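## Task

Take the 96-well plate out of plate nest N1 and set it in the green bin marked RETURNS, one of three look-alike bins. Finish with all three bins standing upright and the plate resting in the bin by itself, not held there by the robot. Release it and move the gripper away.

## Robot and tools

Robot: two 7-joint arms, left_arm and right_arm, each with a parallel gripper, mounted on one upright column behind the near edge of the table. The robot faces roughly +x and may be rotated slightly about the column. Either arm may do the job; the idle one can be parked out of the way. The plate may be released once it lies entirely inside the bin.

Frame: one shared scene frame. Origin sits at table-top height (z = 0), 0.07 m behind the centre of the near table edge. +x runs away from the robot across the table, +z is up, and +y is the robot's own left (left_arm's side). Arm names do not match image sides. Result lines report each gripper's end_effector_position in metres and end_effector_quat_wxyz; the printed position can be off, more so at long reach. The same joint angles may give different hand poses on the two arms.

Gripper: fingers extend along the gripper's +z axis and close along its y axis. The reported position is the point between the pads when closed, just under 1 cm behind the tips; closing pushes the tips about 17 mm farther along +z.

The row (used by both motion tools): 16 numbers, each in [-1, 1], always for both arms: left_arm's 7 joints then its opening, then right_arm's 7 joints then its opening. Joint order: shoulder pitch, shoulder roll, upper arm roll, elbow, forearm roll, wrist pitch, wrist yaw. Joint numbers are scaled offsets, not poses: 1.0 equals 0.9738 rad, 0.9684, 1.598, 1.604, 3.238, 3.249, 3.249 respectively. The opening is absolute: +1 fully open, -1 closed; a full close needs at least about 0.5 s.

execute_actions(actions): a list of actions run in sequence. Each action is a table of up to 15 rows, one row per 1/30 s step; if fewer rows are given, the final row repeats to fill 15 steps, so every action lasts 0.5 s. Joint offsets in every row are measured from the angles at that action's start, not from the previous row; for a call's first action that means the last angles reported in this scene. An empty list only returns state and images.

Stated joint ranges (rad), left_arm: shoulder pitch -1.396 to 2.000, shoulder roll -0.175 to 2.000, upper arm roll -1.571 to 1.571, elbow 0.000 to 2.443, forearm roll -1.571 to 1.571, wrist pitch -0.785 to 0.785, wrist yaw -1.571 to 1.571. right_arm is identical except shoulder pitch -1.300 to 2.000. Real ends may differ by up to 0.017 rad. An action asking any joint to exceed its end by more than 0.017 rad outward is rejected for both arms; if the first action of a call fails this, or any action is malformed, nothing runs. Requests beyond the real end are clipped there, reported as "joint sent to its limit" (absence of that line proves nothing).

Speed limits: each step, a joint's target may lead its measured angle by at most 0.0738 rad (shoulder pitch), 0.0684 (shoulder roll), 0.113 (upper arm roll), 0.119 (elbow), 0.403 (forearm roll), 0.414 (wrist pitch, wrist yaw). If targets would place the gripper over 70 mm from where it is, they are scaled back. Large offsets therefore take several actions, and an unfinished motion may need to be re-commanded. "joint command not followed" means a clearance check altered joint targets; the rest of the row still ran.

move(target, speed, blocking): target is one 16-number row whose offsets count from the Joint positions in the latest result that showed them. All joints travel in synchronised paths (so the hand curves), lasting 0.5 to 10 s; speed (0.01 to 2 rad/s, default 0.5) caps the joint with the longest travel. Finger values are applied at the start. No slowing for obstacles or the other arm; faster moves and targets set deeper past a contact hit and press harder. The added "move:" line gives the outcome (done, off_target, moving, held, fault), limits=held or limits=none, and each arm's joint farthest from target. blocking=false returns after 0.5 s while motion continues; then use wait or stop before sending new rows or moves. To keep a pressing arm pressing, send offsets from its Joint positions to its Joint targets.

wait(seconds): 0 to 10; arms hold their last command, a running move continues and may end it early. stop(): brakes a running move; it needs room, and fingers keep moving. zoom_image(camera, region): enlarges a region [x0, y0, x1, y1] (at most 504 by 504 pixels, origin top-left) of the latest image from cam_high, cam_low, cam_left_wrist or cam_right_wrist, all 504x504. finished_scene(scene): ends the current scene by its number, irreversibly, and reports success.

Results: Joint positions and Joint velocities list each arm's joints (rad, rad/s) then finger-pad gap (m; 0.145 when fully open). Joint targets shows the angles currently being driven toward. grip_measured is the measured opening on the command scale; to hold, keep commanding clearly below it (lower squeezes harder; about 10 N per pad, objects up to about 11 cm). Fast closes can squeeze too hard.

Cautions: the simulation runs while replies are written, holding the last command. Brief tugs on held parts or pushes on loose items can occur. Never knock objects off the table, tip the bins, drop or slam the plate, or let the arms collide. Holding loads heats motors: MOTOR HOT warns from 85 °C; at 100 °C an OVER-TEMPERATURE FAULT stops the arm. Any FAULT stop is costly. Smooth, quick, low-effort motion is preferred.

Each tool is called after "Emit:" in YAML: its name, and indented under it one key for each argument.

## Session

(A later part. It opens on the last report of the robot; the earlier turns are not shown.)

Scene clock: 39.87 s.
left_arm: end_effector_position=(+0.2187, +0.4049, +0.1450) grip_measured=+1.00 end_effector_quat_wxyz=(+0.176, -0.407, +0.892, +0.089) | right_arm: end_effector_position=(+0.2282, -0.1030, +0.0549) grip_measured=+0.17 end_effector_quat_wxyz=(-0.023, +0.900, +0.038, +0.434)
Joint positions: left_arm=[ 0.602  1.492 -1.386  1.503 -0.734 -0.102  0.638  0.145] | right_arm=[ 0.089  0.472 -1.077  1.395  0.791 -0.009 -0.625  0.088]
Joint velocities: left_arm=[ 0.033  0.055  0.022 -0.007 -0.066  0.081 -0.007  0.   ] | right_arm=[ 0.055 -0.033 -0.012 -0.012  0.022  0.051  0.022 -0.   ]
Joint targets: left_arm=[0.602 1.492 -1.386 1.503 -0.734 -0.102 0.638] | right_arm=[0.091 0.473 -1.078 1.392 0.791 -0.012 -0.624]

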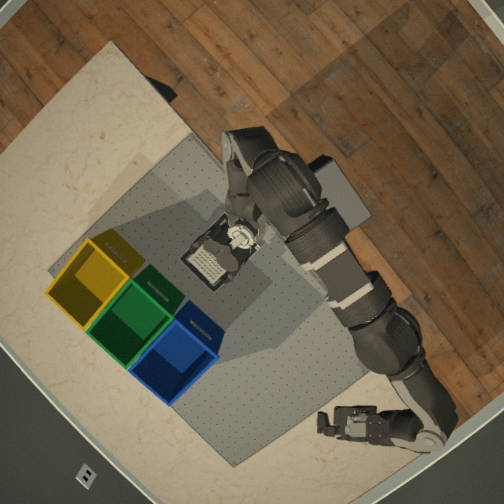

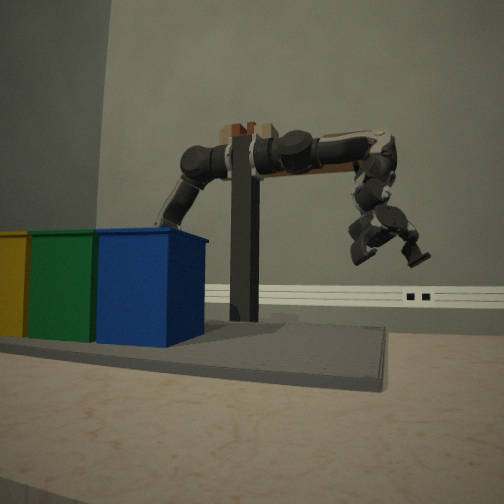

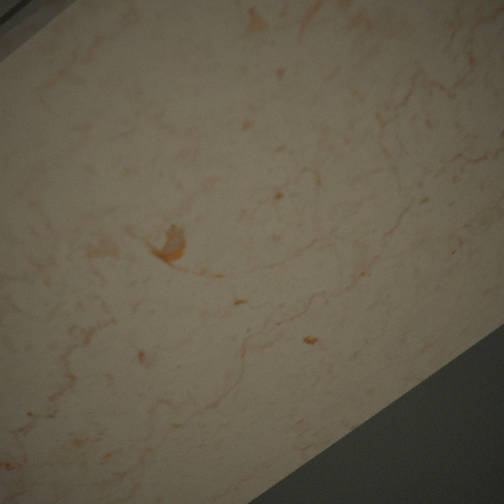

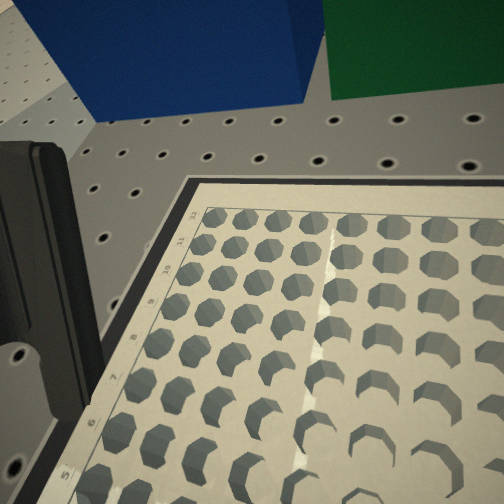

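Emit:
execute_actions:
  actions:
    - [[0,0,0,0,0,0,0,1,0.002,-0.002,-0.001,-0.002,0,-0.001,0.001,0.16],[0,0,0,0,0,0,0,1,0.002,-0.003,-0.001,-0.002,0,-0.001,0.001,0.15],[0,0,0,0,0,0,0,1,0.002,-0.004,-0.001,-0.002,0,-0.001,0.001,0.14],[0,0,0,0,0,0,0,1,0.002,-0.005,-0.001,-0.002,0,-0.001,0.001,0.13],[0,0,0,0,0,0,0,1,0.002,-0.005,-0.001,-0.002,0,-0.001,0.001,0.12],[0,0,0,0,0,0,0,1,0.002,-0.005,-0.001,-0.002,0,-0.001,0.001,0.11],[0,0,0,0,0,0,0,1,0.002,-0.005,-0.001,-0.002,0,-0.001,0.001,0.10],[0,0,0,0,0,0,0,1,0.002,-0.005,-0.001,-0.002,0,-0.001,0.001,0.09],[0,0,0,0,0,0,0,1,0.002,-0.005,-0.001,-0.002,0,-0.001,0.001,0.07],[0,0,0,0,0,0,0,1,0.002,-0.005,-0.001,-0.002,0,-0.001,0.001,0.05],[0,0,0,0,0,0,0,1,0.002,-0.005,-0.001,-0.002,0,-0.001,0.001,0.02],[0,0,0,0,0,0,0,1,0.002,-0.005,-0.001,-0.002,0,-0.001,0.001,-0.02],[0,0,0,0,0,0,0,1,0.002,-0.005,-0.001,-0.002,0,-0.001,0.001,-0.06],[0,0,0,0,0,0,0,1,0.002,-0.005,-0.001,-0.002,0,-0.001,0.001,-0.1],[0,0,0,0,0,0,0,1,0.002,-0.005,-0.001,-0.002,0,-0.001,0.001,-0.15]]
    - [[0,0,0,0,0,0,0,1,0.001,-0.001,-0.001,-0.001,0,-0.001,0,-0.2],[0,0,0,0,0,0,0,1,0.001,-0.001,-0.001,-0.001,0,-0.001,0,-0.25],[0,0,0,0,0,0,0,1,0.001,-0.001,-0.001,-0.001,0,-0.001,0,-0.3],[0,0,0,0,0,0,0,1,0.001,-0.001,-0.001,-0.001,0,-0.001,0,-0.35],[0,0,0,0,0,0,0,1,0.001,-0.001,-0.001,-0.001,0,-0.001,0,-0.4],[0,0,0,0,0,0,0,1,0.001,-0.001,-0.001,-0.001,0,-0.001,0,-0.45],[0,0,0,0,0,0,0,1,0.001,-0.001,-0.001,-0.001,0,-0.001,0,-0.5],[0,0,0,0,0,0,0,1,0.001,-0.001,-0.001,-0.001,0,-0.001,0,-0.55],[0,0,0,0,0,0,0,1,0.001,-0.001,-0.001,-0.001,0,-0.001,0,-0.6]]

Emit:
zoom_image:
  camera: "cam_high"
  region: [175, 225, 245, 295]

Scene clock: 41.40 s.
left_arm: end_effector_position=(+0.2187, +0.4049, +0.1450) grip_measured=+1.00 end_effector_quat_wxyz=(+0.176, -0.407, +0.892, +0.089) | right_arm: end_effector_position=(+0.2282, -0.1010, +0.0552) grip_measured=+0.08 end_effector_quat_wxyz=(-0.026, +0.900, +0.038, +0.434)
Joint positions: left_arm=[ 0.602  1.492 -1.386  1.503 -0.734 -0.102  0.638  0.145] | right_arm=[ 0.089  0.468 -1.077  1.395  0.792 -0.009 -0.623  0.082]
Joint velocities: left_arm=[-0.055 -0.011  0.012  0.002 -0.022  0.007 -0.007  0.   ] | right_arm=[-0.011  0.055 -0.002 -0.002  0.022 -0.007  0.007 -0.   ]
Joint targets: left_arm=[0.602 1.492 -1.386 1.503 -0.734 -0.102 0.638] | right_arm=[0.090 0.467 -1.078 1.393 0.792 -0.012 -0.623]

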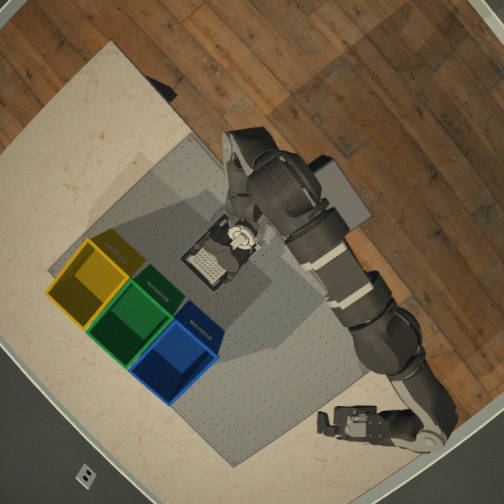

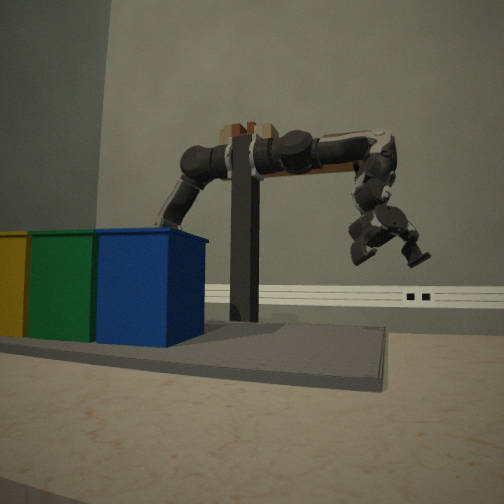

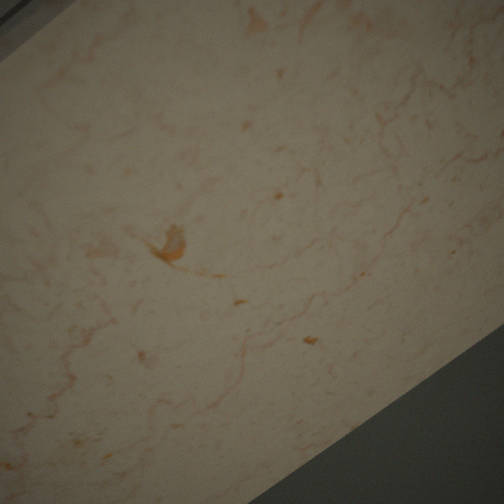

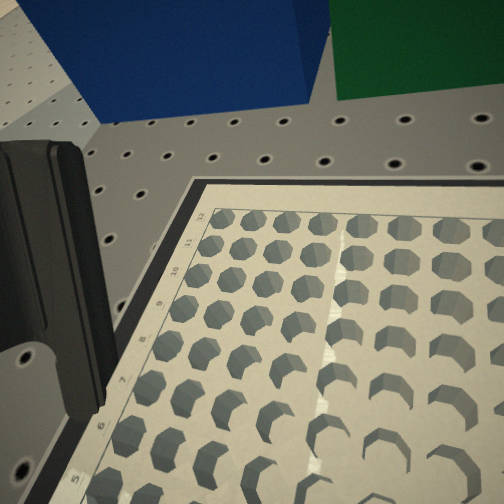

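Region (175, 225, 245, 295) of cam_high's 504x504 image, scaled by 7.200, with more detail than that image has.

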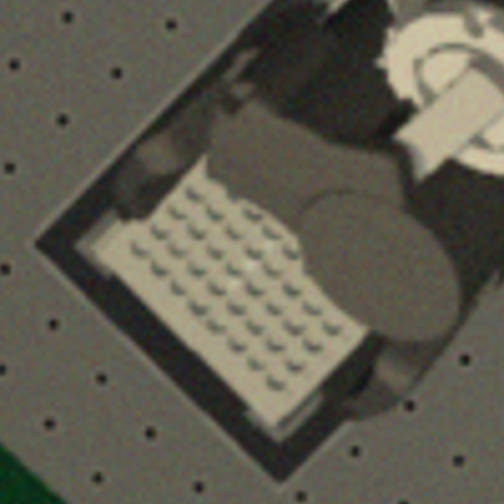

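Emit:
zoom_image:
  camera: "cam_right_wrist"
  region: [30, 290, 190, 450]

Region (30, 290, 190, 450) of cam_right_wrist's 504x504 image, scaled by 3.150, with more detail than that image has.

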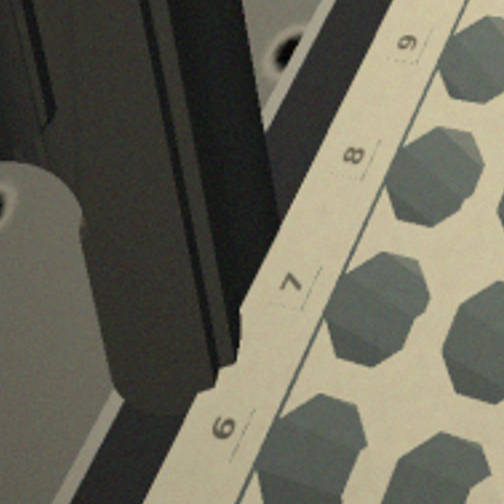

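Emit:
execute_actions:
  actions:
    - [[0,0,0,0,0,0,0,1,0.001,-0.001,-0.001,-0.001,0,-0.001,0,0.1],[0,0,0,0,0,0,0,1,0.001,-0.001,-0.001,-0.001,0,-0.001,0,0.16],[0,0,0,0,0,0,0,1,0.001,-0.001,-0.001,-0.001,0,-0.001,0,0.22],[0,0,0,0,0,0,0,1,0.001,-0.001,-0.001,-0.001,0,-0.001,0,0.22],[0,0,0,0,0,0,0,1,0.001,-0.001,-0.001,-0.001,0,-0.001,0,0.22],[0,0,0,0,0,0,0,1,0.0017,-0.0021,-0.0017,-0.0031,-0.0001,-0.0016,0.0005,0.22],[0,0,0,0,0,0,0,1,0.0023,-0.0032,-0.0024,-0.0052,-0.0002,-0.0023,0.0009,0.22],[0,0,0,0,0,0,0,1,0.003,-0.0043,-0.003,-0.0073,-0.0003,-0.0029,0.0014,0.22],[0,0,0,0,0,0,0,1,0.0037,-0.0054,-0.0037,-0.0094,-0.0004,-0.0035,0.0018,0.22],[0,0,0,0,0,0,0,1,0.0044,-0.0065,-0.0044,-0.0115,-0.0005,-0.0042,0.0023,0.22],[0,0,0,0,0,0,0,1,0.005,-0.0076,-0.0051,-0.0136,-0.0006,-0.0048,0.0028,0.22],[0,0,0,0,0,0,0,1,0.0057,-0.0087,-0.0058,-0.0157,-0.0007,-0.0054,0.0032,0.22],[0,0,0,0,0,0,0,1,0.0064,-0.0098,-0.0064,-0.0178,-0.0008,-0.006,0.0037,0.22],[0,0,0,0,0,0,0,1,0.007,-0.0109,-0.0071,-0.0199,-0.0009,-0.0067,0.0041,0.22],[0,0,0,0,0,0,0,1,0.0077,-0.012,-0.0078,-0.022,-0.001,-0.0073,0.0046,0.22]]

Emit:
wait:
  seconds: 0.3

Emit:
zoom_image:
  camera: "cam_right_wrist"
  region: [20, 260, 200, 440]

Scene clock: 42.90 s.
left_arm: end_effector_position=(+0.2187, +0.4049, +0.1450) grip_measured=+1.00 end_effector_quat_wxyz=(+0.176, -0.407, +0.892, +0.089) | right_arm: end_effector_position=(+0.2284, -0.1013, +0.0506) grip_measured=+0.22 end_effector_quat_wxyz=(-0.025, +0.899, +0.038, +0.435)
Joint positions: left_arm=[ 0.602  1.492 -1.386  1.503 -0.734 -0.102  0.638  0.145] | right_arm=[ 0.095  0.458 -1.085  1.363  0.791 -0.028 -0.615  0.092]
Joint velocities: left_arm=[-0.011  0.033 -0.007 -0.012  0.022 -0.007  0.037  0.   ] | right_arm=[-0.033  0.033 -0.027 -0.09   0.022  0.022  0.037 -0.   ]
Joint targets: left_arm=[0.602 1.492 -1.386 1.503 -0.734 -0.102 0.638] | right_arm=[0.097 0.456 -1.089 1.359 0.789 -0.033 -0.608]

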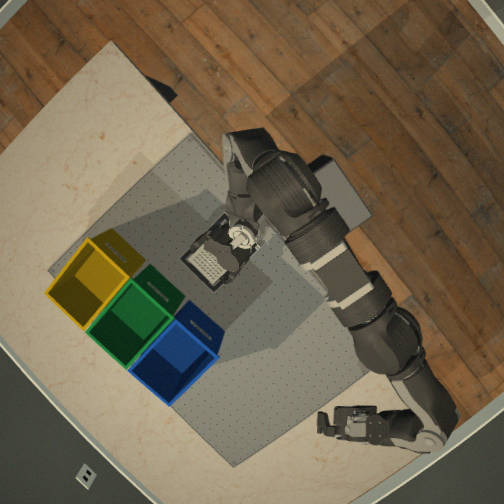

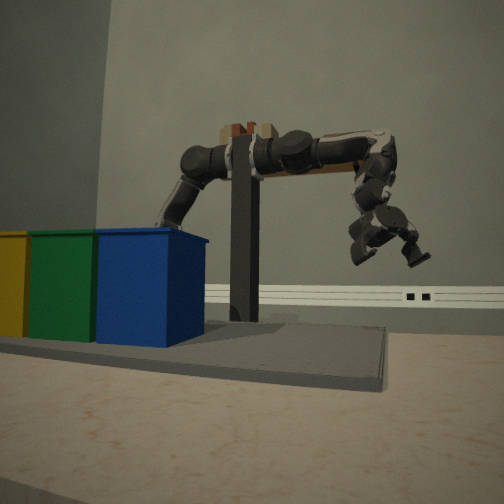

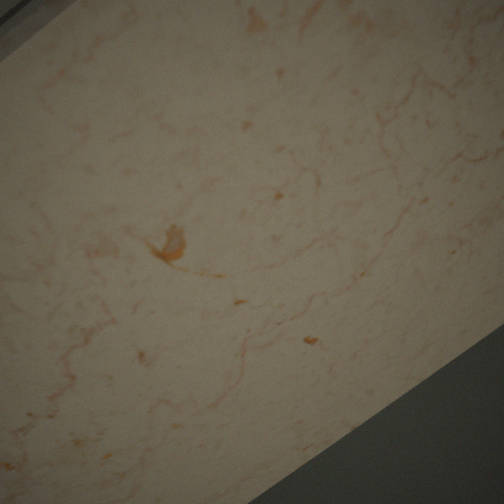

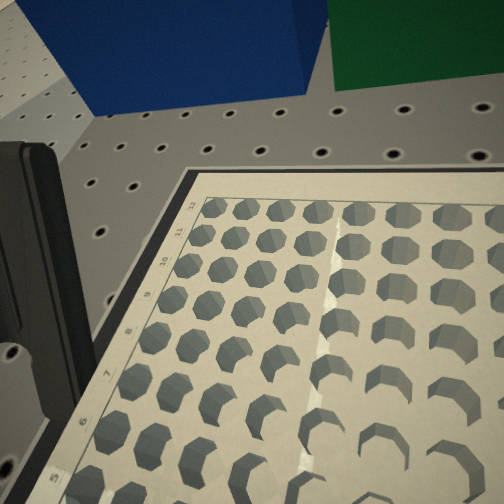

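Scene clock: 43.20 s.
left_arm: end_effector_position=(+0.2187, +0.4049, +0.1450) grip_measured=+1.00 end_effector_quat_wxyz=(+0.176, -0.407, +0.892, +0.089) | right_arm: end_effector_position=(+0.2284, -0.1011, +0.0506) grip_measured=+0.22 end_effector_quat_wxyz=(-0.026, +0.899, +0.038, +0.436)
Joint positions: left_arm=[ 0.602  1.492 -1.386  1.503 -0.734 -0.102  0.638  0.145] | right_arm=[ 0.095  0.458 -1.086  1.363  0.79  -0.03  -0.613  0.092]
Joint velocities: left_arm=[-0.055 -0.011  0.002 -0.002  0.037 -0.081 -0.051  0.   ] | right_arm=[-0.033  0.055 -0.007 -0.007  0.022 -0.022  0.11  -0.   ]
Joint targets: left_arm=[0.602 1.492 -1.386 1.503 -0.734 -0.102 0.638] | right_arm=[0.096 0.457 -1.089 1.360 0.789 -0.033 -0.608]
wait: 0.30 s; at rest by 0.20 s

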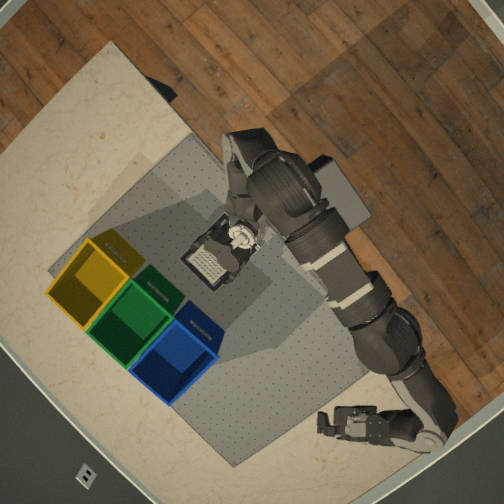

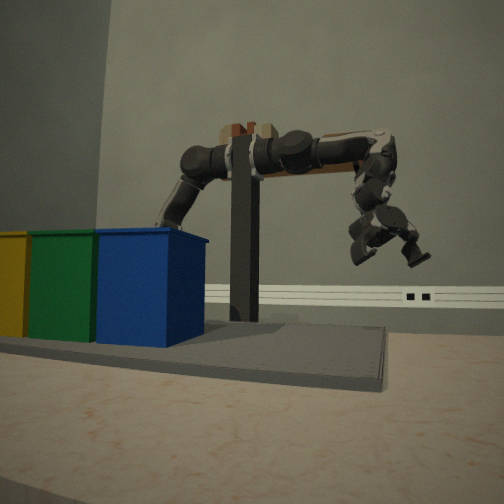

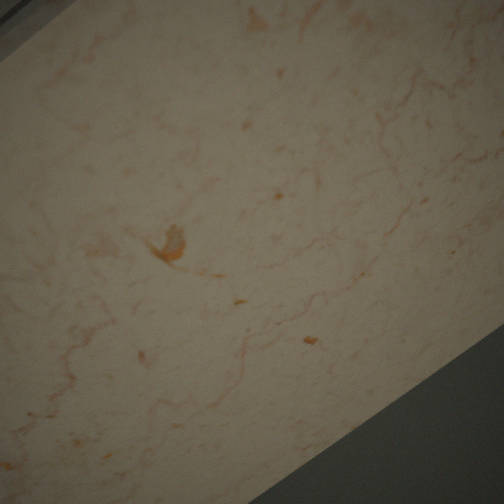

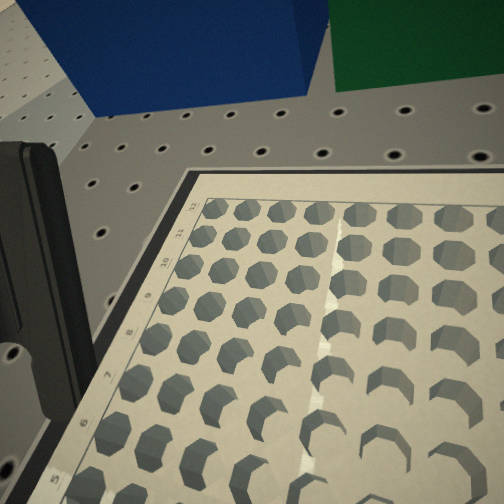

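Region (20, 260, 200, 440) of cam_right_wrist's 504x504 image, scaled by 2.800, with more detail than that image has.

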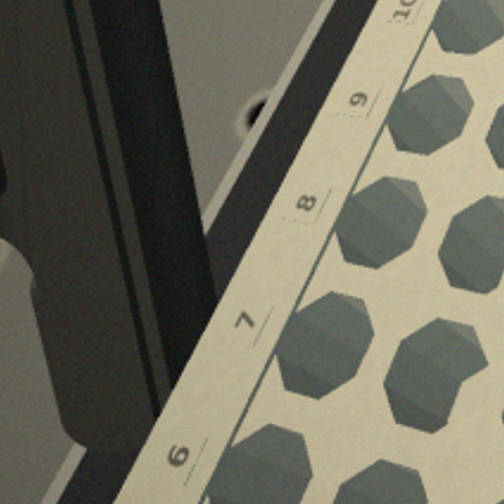

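Emit:
execute_actions:
  actions:
    - [[0,0,0,0,0,0,0,1,0.001,-0.001,-0.001,-0.001,0,-0.001,0.001,0.2],[0,0,0,0,0,0,0,1,0.001,-0.001,-0.001,-0.001,0,-0.001,0.001,0.18],[0,0,0,0,0,0,0,1,0.001,-0.001,-0.001,-0.001,0,-0.001,0.001,0.16],[0,0,0,0,0,0,0,1,0.001,-0.001,-0.001,-0.001,0,-0.001,0.001,0.14],[0,0,0,0,0,0,0,1,0.001,-0.001,-0.001,-0.001,0,-0.001,0.001,0.12],[0,0,0,0,0,0,0,1,0.001,-0.001,-0.001,-0.001,0,-0.001,0.001,0.10],[0,0,0,0,0,0,0,1,0.001,-0.001,-0.001,-0.001,0,-0.001,0.001,0.08],[0,0,0,0,0,0,0,1,0.001,-0.001,-0.001,-0.001,0,-0.001,0.001,0.05],[0,0,0,0,0,0,0,1,0.001,-0.001,-0.001,-0.001,0,-0.001,0.001,0.01],[0,0,0,0,0,0,0,1,0.001,-0.001,-0.001,-0.001,0,-0.001,0.001,-0.05],[0,0,0,0,0,0,0,1,0.001,-0.001,-0.001,-0.001,0,-0.001,0.001,-0.12],[0,0,0,0,0,0,0,1,0.001,-0.001,-0.001,-0.001,0,-0.001,0.001,-0.2],[0,0,0,0,0,0,0,1,0.001,-0.001,-0.001,-0.001,0,-0.001,0.001,-0.3],[0,0,0,0,0,0,0,1,0.001,-0.001,-0.001,-0.001,0,-0.001,0.001,-0.4],[0,0,0,0,0,0,0,1,0.001,-0.001,-0.001,-0.001,0,-0.001,0.001,-0.5]]
    - [[0,0,0,0,0,0,0,1,0.001,-0.001,-0.001,-0.001,0,-0.001,0,-0.6]]

Emit:
zoom_image:
  camera: "cam_right_wrist"
  region: [20, 260, 200, 440]

Scene clock: 44.50 s.
left_arm: end_effector_position=(+0.2187, +0.4049, +0.1450) grip_measured=+1.00 end_effector_quat_wxyz=(+0.176, -0.407, +0.892, +0.089) | right_arm: end_effector_position=(+0.2285, -0.1011, +0.0507) grip_measured=+0.11 end_effector_quat_wxyz=(-0.026, +0.899, +0.038, +0.436)
Joint positions: left_arm=[ 0.602  1.492 -1.386  1.503 -0.734 -0.102  0.638  0.145] | right_arm=[ 0.095  0.458 -1.086  1.363  0.79  -0.031 -0.613  0.084]
Joint velocities: left_arm=[-0.011 -0.055 -0.012 -0.012 -0.037  0.081 -0.037  0.   ] | right_arm=[-0.033 -0.011 -0.007  0.002 -0.051  0.081 -0.007  0.   ]
Joint targets: left_arm=[0.602 1.492 -1.386 1.503 -0.734 -0.102 0.638] | right_arm=[0.096 0.457 -1.087 1.361 0.790 -0.034 -0.613]

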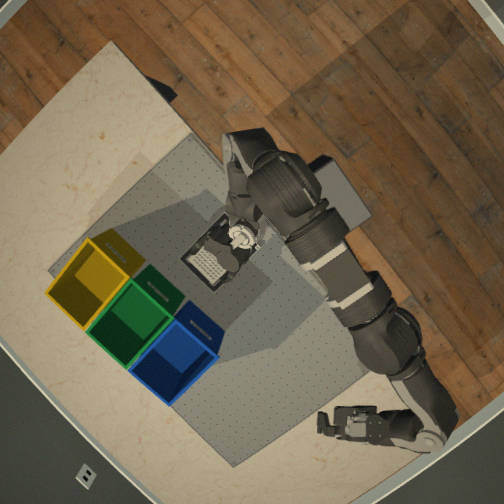

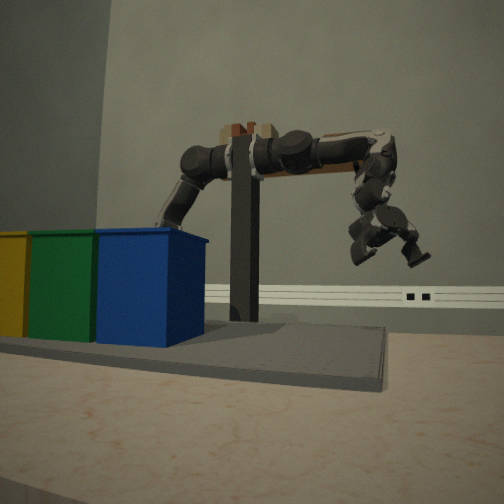

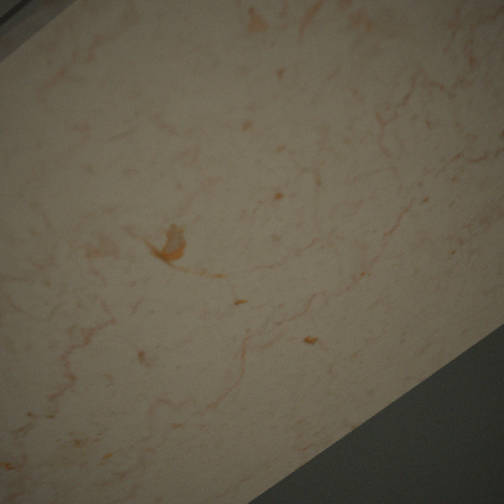

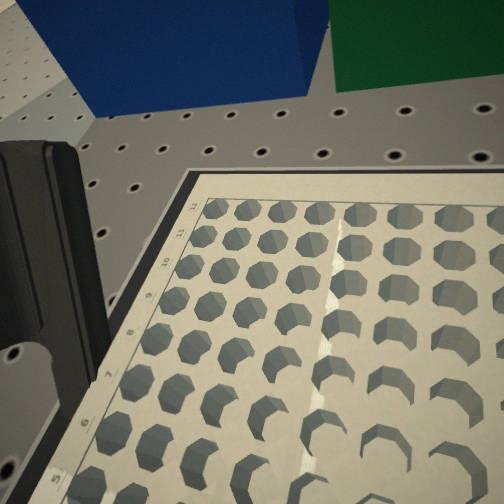

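Region (20, 260, 200, 440) of cam_right_wrist's 504x504 image, scaled by 2.800, with more detail than that image has.

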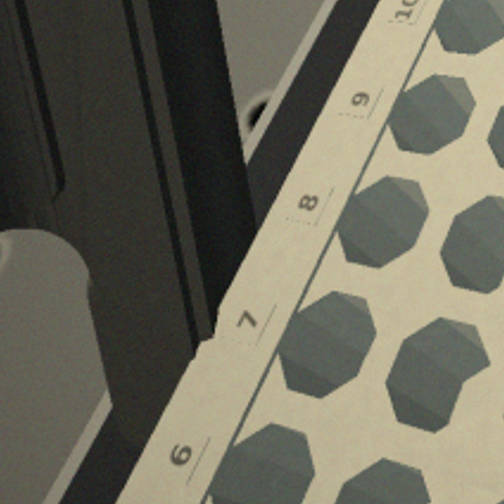

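Emit:
move:
  target: [0,0,0,0,0,0,0,1, -0.0288,0.0501,0.0332,0.1004,0.0039,0.0317,-0.0154,-0.6]
  speed: 0.2

Scene clock: 47.77 s.
left_arm: end_effector_position=(+0.2187, +0.4049, +0.1450) grip_measured=+1.00 end_effector_quat_wxyz=(+0.176, -0.407, +0.892, +0.089) | right_arm: end_effector_position=(+0.2292, -0.1005, +0.0757) grip_measured=+0.10 end_effector_quat_wxyz=(-0.030, +0.900, +0.034, +0.433)
Joint positions: left_arm=[ 0.602  1.492 -1.386  1.503 -0.734 -0.102  0.638  0.145] | right_arm=[ 0.069  0.505 -1.035  1.521  0.802  0.07  -0.658  0.083]
Joint velocities: left_arm=[-0.011 -0.055 -0.007 -0.032 -0.051 -0.051 -0.037  0.   ] | right_arm=[-0.033  0.011  0.002  0.002 -0.066 -0.037 -0.007  0.   ]
Joint targets: left_arm=[0.602 1.492 -1.386 1.503 -0.734 -0.102 0.638] | right_arm=[0.067 0.506 -1.033 1.523 0.803 0.072 -0.663]
move: done; limits=none; left_arm: farthest joint: the shoulder pitch, 0.000 radians from its target (0.000 radians at the start); right_arm: farthest joint: the wrist yaw, 0.005 radians from its target (0.050 radians at the start)

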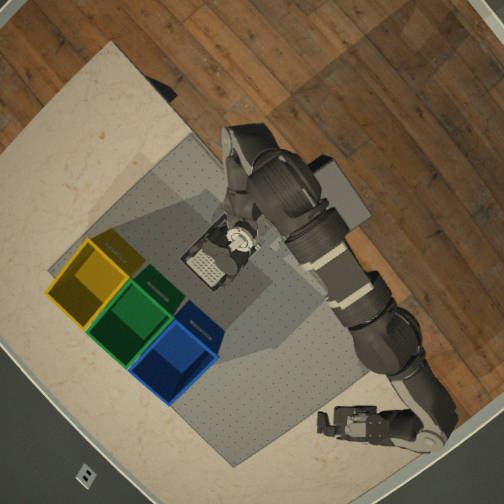

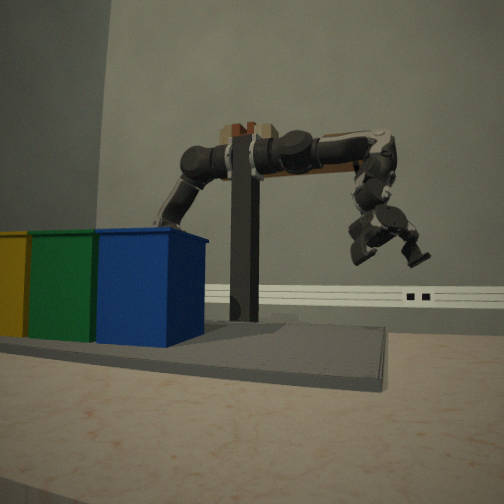

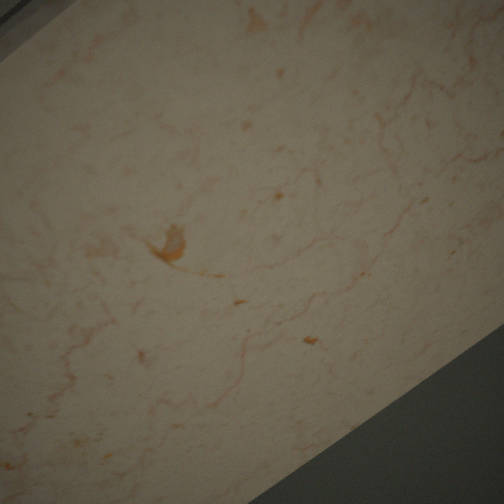

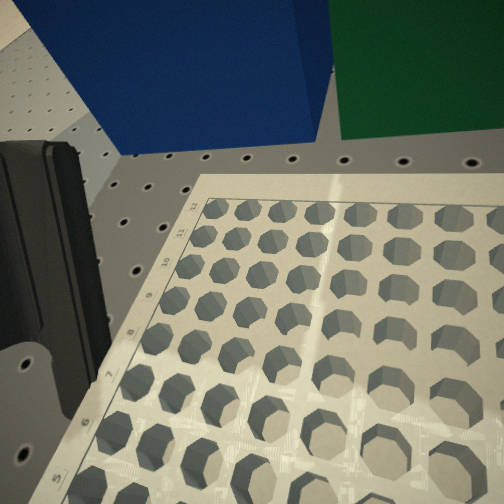

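Emit:
move:
  target: [0,0,0,0,0,0,0,1, 0.4497,0.2053,-0.0179,0.3805,0.1845,0.1217,-0.1578,-0.6]
  speed: 0.5

Scene clock: 49.53 s.
left_arm: end_effector_position=(+0.2187, +0.4049, +0.1450) grip_measured=+1.00 end_effector_quat_wxyz=(+0.176, -0.407, +0.892, +0.089) | right_arm: end_effector_position=(+0.2677, -0.1022, +0.2432) grip_measured=+0.10 end_effector_quat_wxyz=(-0.023, +0.899, +0.039, +0.436)
Joint positions: left_arm=[ 0.602  1.492 -1.386  1.503 -0.734 -0.102  0.638  0.145] | right_arm=[ 0.507  0.703 -1.061  2.132  1.399  0.463 -1.165  0.083]
Joint velocities: left_arm=[ 0.033  0.011  0.007  0.002  0.022 -0.066 -0.007  0.   ] | right_arm=[ 0.077 -0.011  0.002  0.002 -0.051  0.037 -0.066 -0.   ]
Joint targets: left_arm=[0.602 1.492 -1.386 1.503 -0.734 -0.102 0.638] | right_arm=[0.507 0.704 -1.064 2.131 1.399 0.465 -1.171]
move: done; limits=none; left_arm: farthest joint: the shoulder pitch, 0.000 radians from its target (0.000 radians at the start); right_arm: farthest joint: the wrist yaw, 0.005 radians from its target (0.513 radians at the start)

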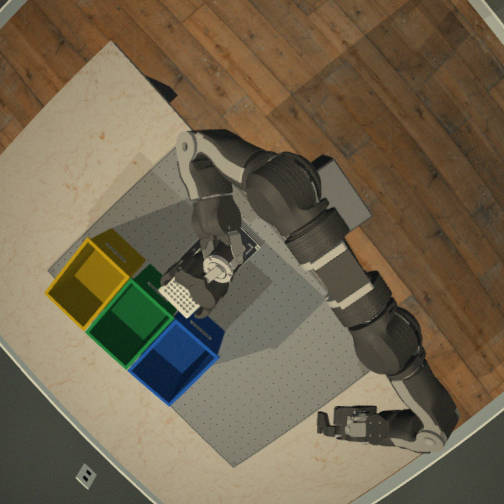

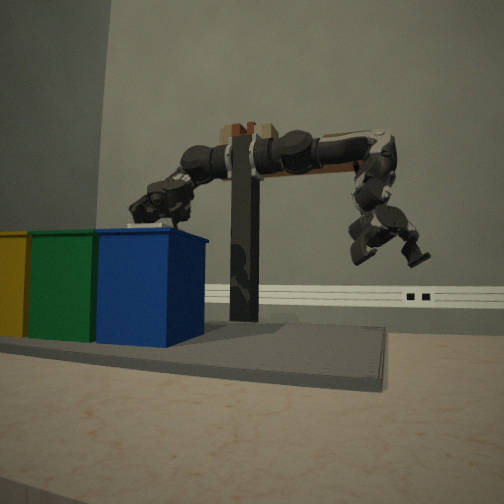

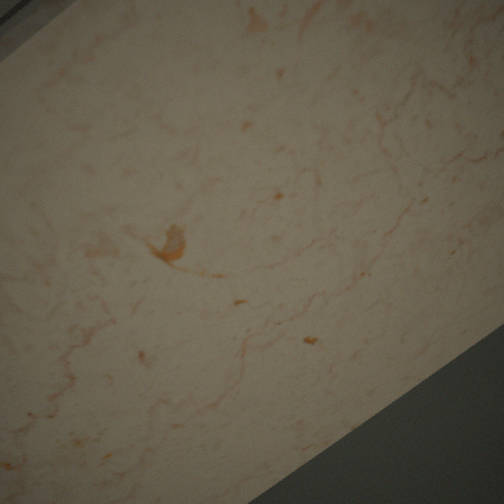

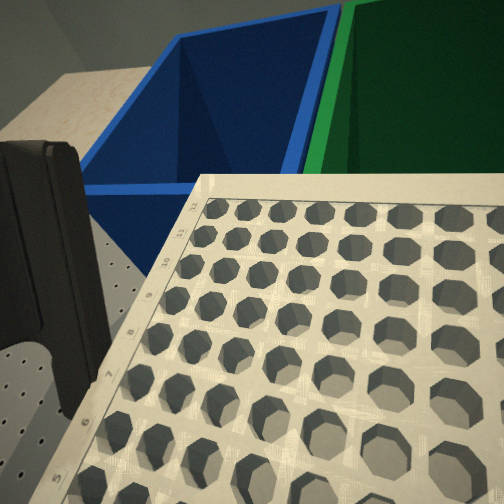

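Emit:
zoom_image:
  camera: "cam_high"
  region: [80, 250, 230, 400]

Emit:
zoom_image:
  camera: "cam_low"
  region: [60, 160, 230, 280]

Region (80, 250, 230, 400) of cam_high's 504x504 image, scaled by 3.360, with more detail than that image has.

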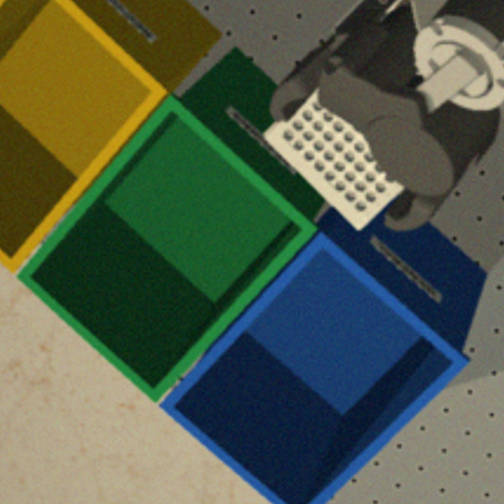

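Region (60, 160, 230, 280) of cam_low's 504x504 image, scaled by 2.965, with more detail than that image has; it fills the top 356 rows of this view, and the rest is white.

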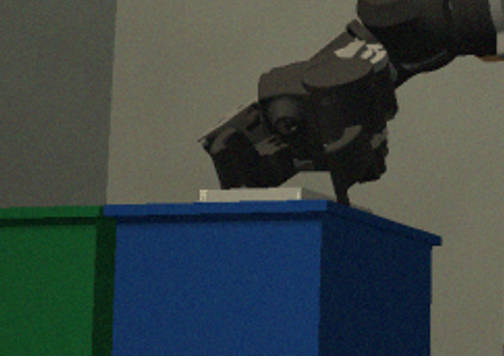

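Emit:
move:
  target: [0,0,0,0,0,0,0,1, 0.5018,-0.3900,0.0230,-0.6547,-0.0457,0.0476,0.1953,-0.6]
  speed: 0.6

Emit:
zoom_image:
  camera: "cam_high"
  region: [70, 265, 210, 405]

Scene clock: 52.57 s.
left_arm: end_effector_position=(+0.2187, +0.4049, +0.1450) grip_measured=+1.00 end_effector_quat_wxyz=(+0.176, -0.407, +0.892, +0.089) | right_arm: end_effector_position=(+0.4522, -0.1243, +0.2485) grip_measured=+0.10 end_effector_quat_wxyz=(-0.012, +0.899, +0.039, +0.435)
Joint positions: left_arm=[ 0.602  1.492 -1.386  1.503 -0.734 -0.102  0.638  0.145] | right_arm=[ 0.995  0.327 -1.027  1.084  1.253  0.615 -0.536  0.083]
Joint velocities: left_arm=[ 0.033 -0.033  0.002  0.027 -0.051 -0.022  0.051  0.   ] | right_arm=[-0.055  0.055  0.002 -0.007 -0.022 -0.022  0.051  0.   ]
Joint targets: left_arm=[0.602 1.492 -1.386 1.503 -0.734 -0.102 0.638] | right_arm=[0.996 0.325 -1.024 1.082 1.251 0.617 -0.531]
move: done; limits=none; left_arm: farthest joint: the shoulder pitch, 0.000 radians from its target (0.000 radians at the start); right_arm: farthest joint: the wrist yaw, 0.006 radians from its target (0.635 radians at the start)

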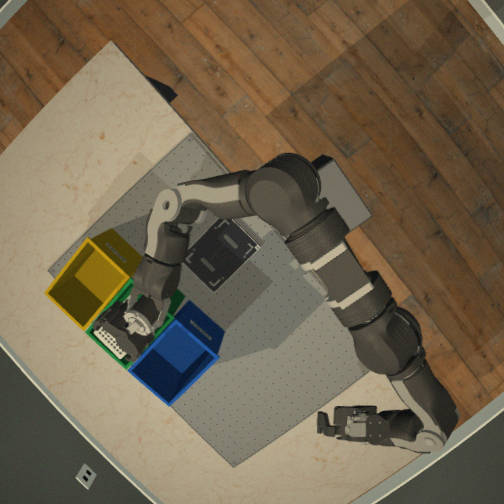

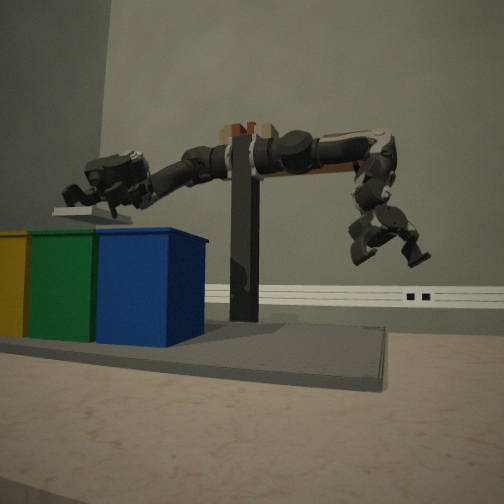

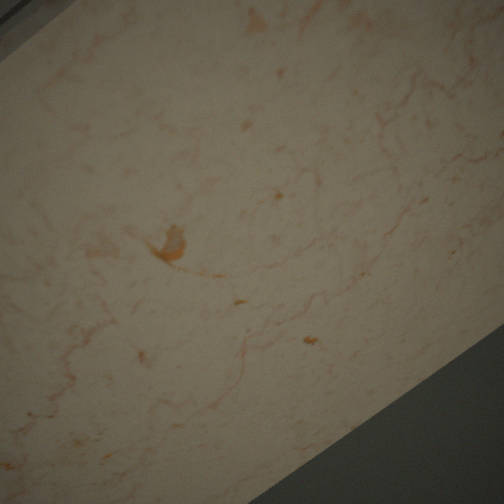

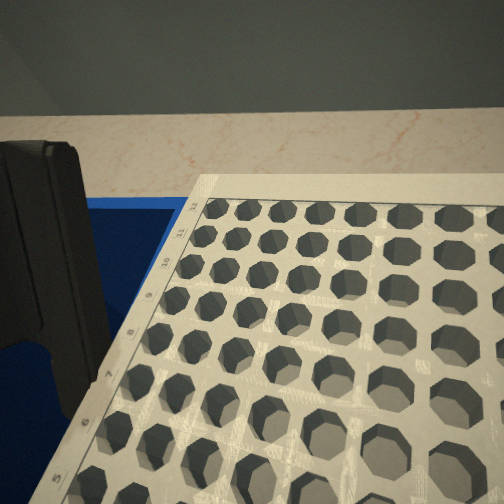

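Region (70, 265, 210, 405) of cam_high's 504x504 image, scaled by 3.600, with more detail than that image has.

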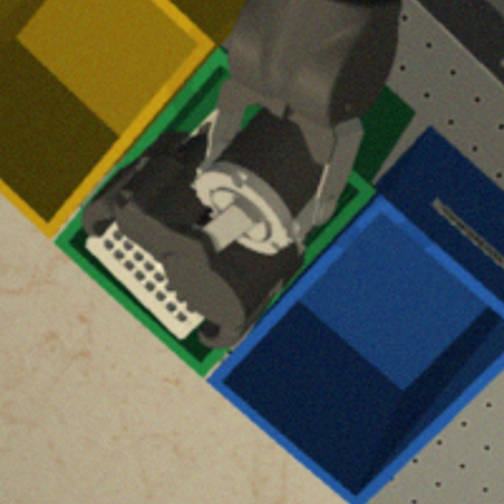

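Emit:
zoom_image:
  camera: "cam_high"
  region: [80, 310, 145, 375]

Emit:
zoom_image:
  camera: "cam_low"
  region: [0, 150, 170, 260]

Region (80, 310, 145, 375) of cam_high's 504x504 image, scaled by 7.754, with more detail than that image has.

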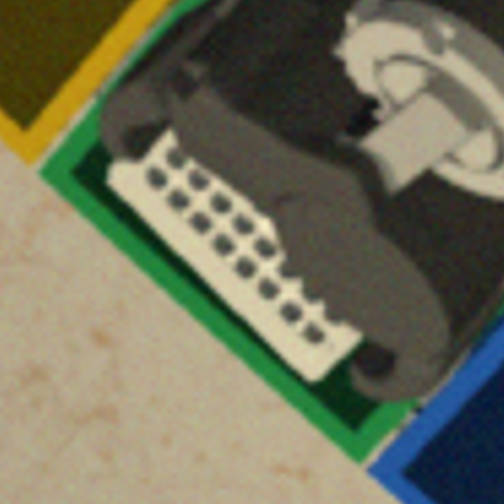

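Region (0, 150, 170, 260) of cam_low's 504x504 image, scaled by 2.965, with more detail than that image has; it fills the top 326 rows of this view, and the rest is white.

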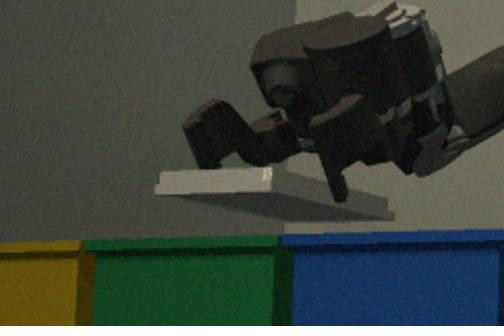

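Emit:
move:
  target: [0,0,0,0,0,0,0,1, 0.0202,-0.0996,-0.0066,-0.1531,-0.0417,-0.0223,0.0671,-0.6]
  speed: 0.3

Emit:
zoom_image:
  camera: "cam_high"
  region: [80, 310, 145, 375]

Emit:
zoom_image:
  camera: "cam_high"
  region: [80, 270, 190, 380]

Scene clock: 55.97 s.
left_arm: end_effector_position=(+0.2187, +0.4049, +0.1450) grip_measured=+1.00 end_effector_quat_wxyz=(+0.176, -0.407, +0.892, +0.089) | right_arm: end_effector_position=(+0.4689, -0.1193, +0.2237) grip_measured=+0.10 end_effector_quat_wxyz=(-0.028, +0.900, +0.056, +0.432)
Joint positions: left_arm=[ 0.602  1.492 -1.386  1.503 -0.734 -0.102  0.638  0.145] | right_arm=[ 1.011  0.231 -1.034  0.84   1.119  0.547 -0.324  0.083]
Joint velocities: left_arm=[-0.077  0.011 -0.002 -0.007  0.007  0.051  0.051  0.   ] | right_arm=[ 0.011  0.011 -0.007  0.002 -0.022  0.051  0.037  0.   ]
Joint targets: left_arm=[0.602 1.492 -1.386 1.503 -0.734 -0.102 0.638] | right_arm=[1.015 0.230 -1.037 0.838 1.117 0.543 -0.318]
move: done; limits=none; left_arm: farthest joint: the shoulder pitch, 0.000 radians from its target (0.000 radians at the start); right_arm: farthest joint: the wrist yaw, 0.006 radians from its target (0.218 radians at the start)

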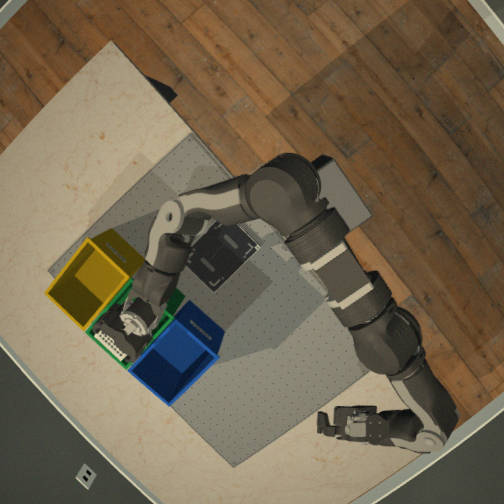

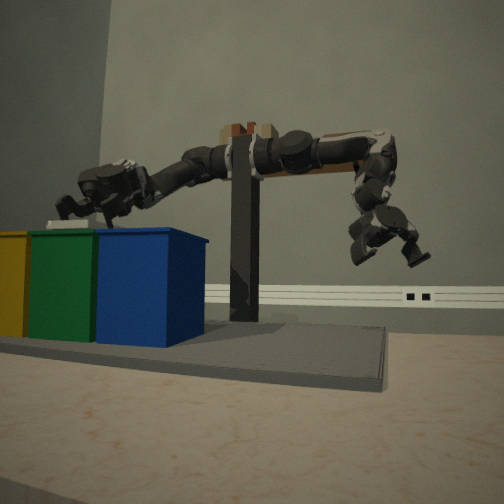

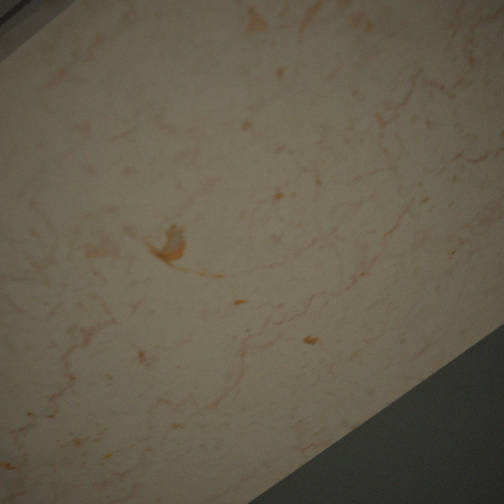

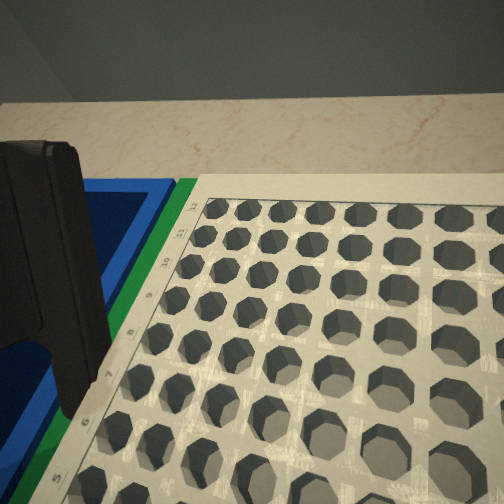

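Region (80, 310, 145, 375) of cam_high's 504x504 image, scaled by 7.754, with more detail than that image has.

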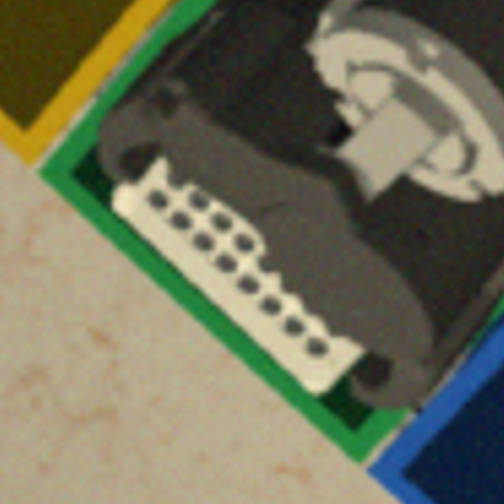

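Region (80, 270, 190, 380) of cam_high's 504x504 image, scaled by 4.582, with more detail than that image has.

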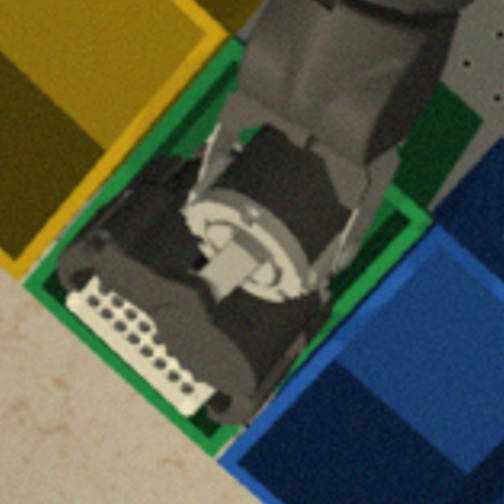

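Emit:
zoom_image:
  camera: "cam_right_wrist"
  region: [60, 160, 240, 340]

Emit:
zoom_image:
  camera: "cam_low"
  region: [20, 170, 150, 250]

Region (60, 160, 240, 340) of cam_right_wrist's 504x504 image, scaled by 2.800, with more detail than that image has.

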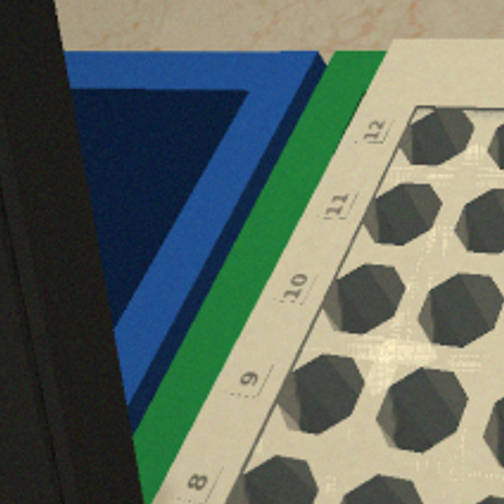

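Region (20, 170, 150, 250) of cam_low's 504x504 image, scaled by 3.877, with more detail than that image has; it fills the top 310 rows of this view, and the rest is white.

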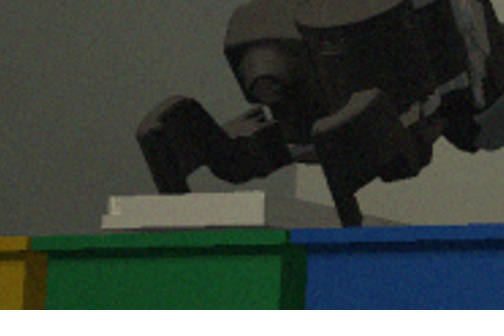

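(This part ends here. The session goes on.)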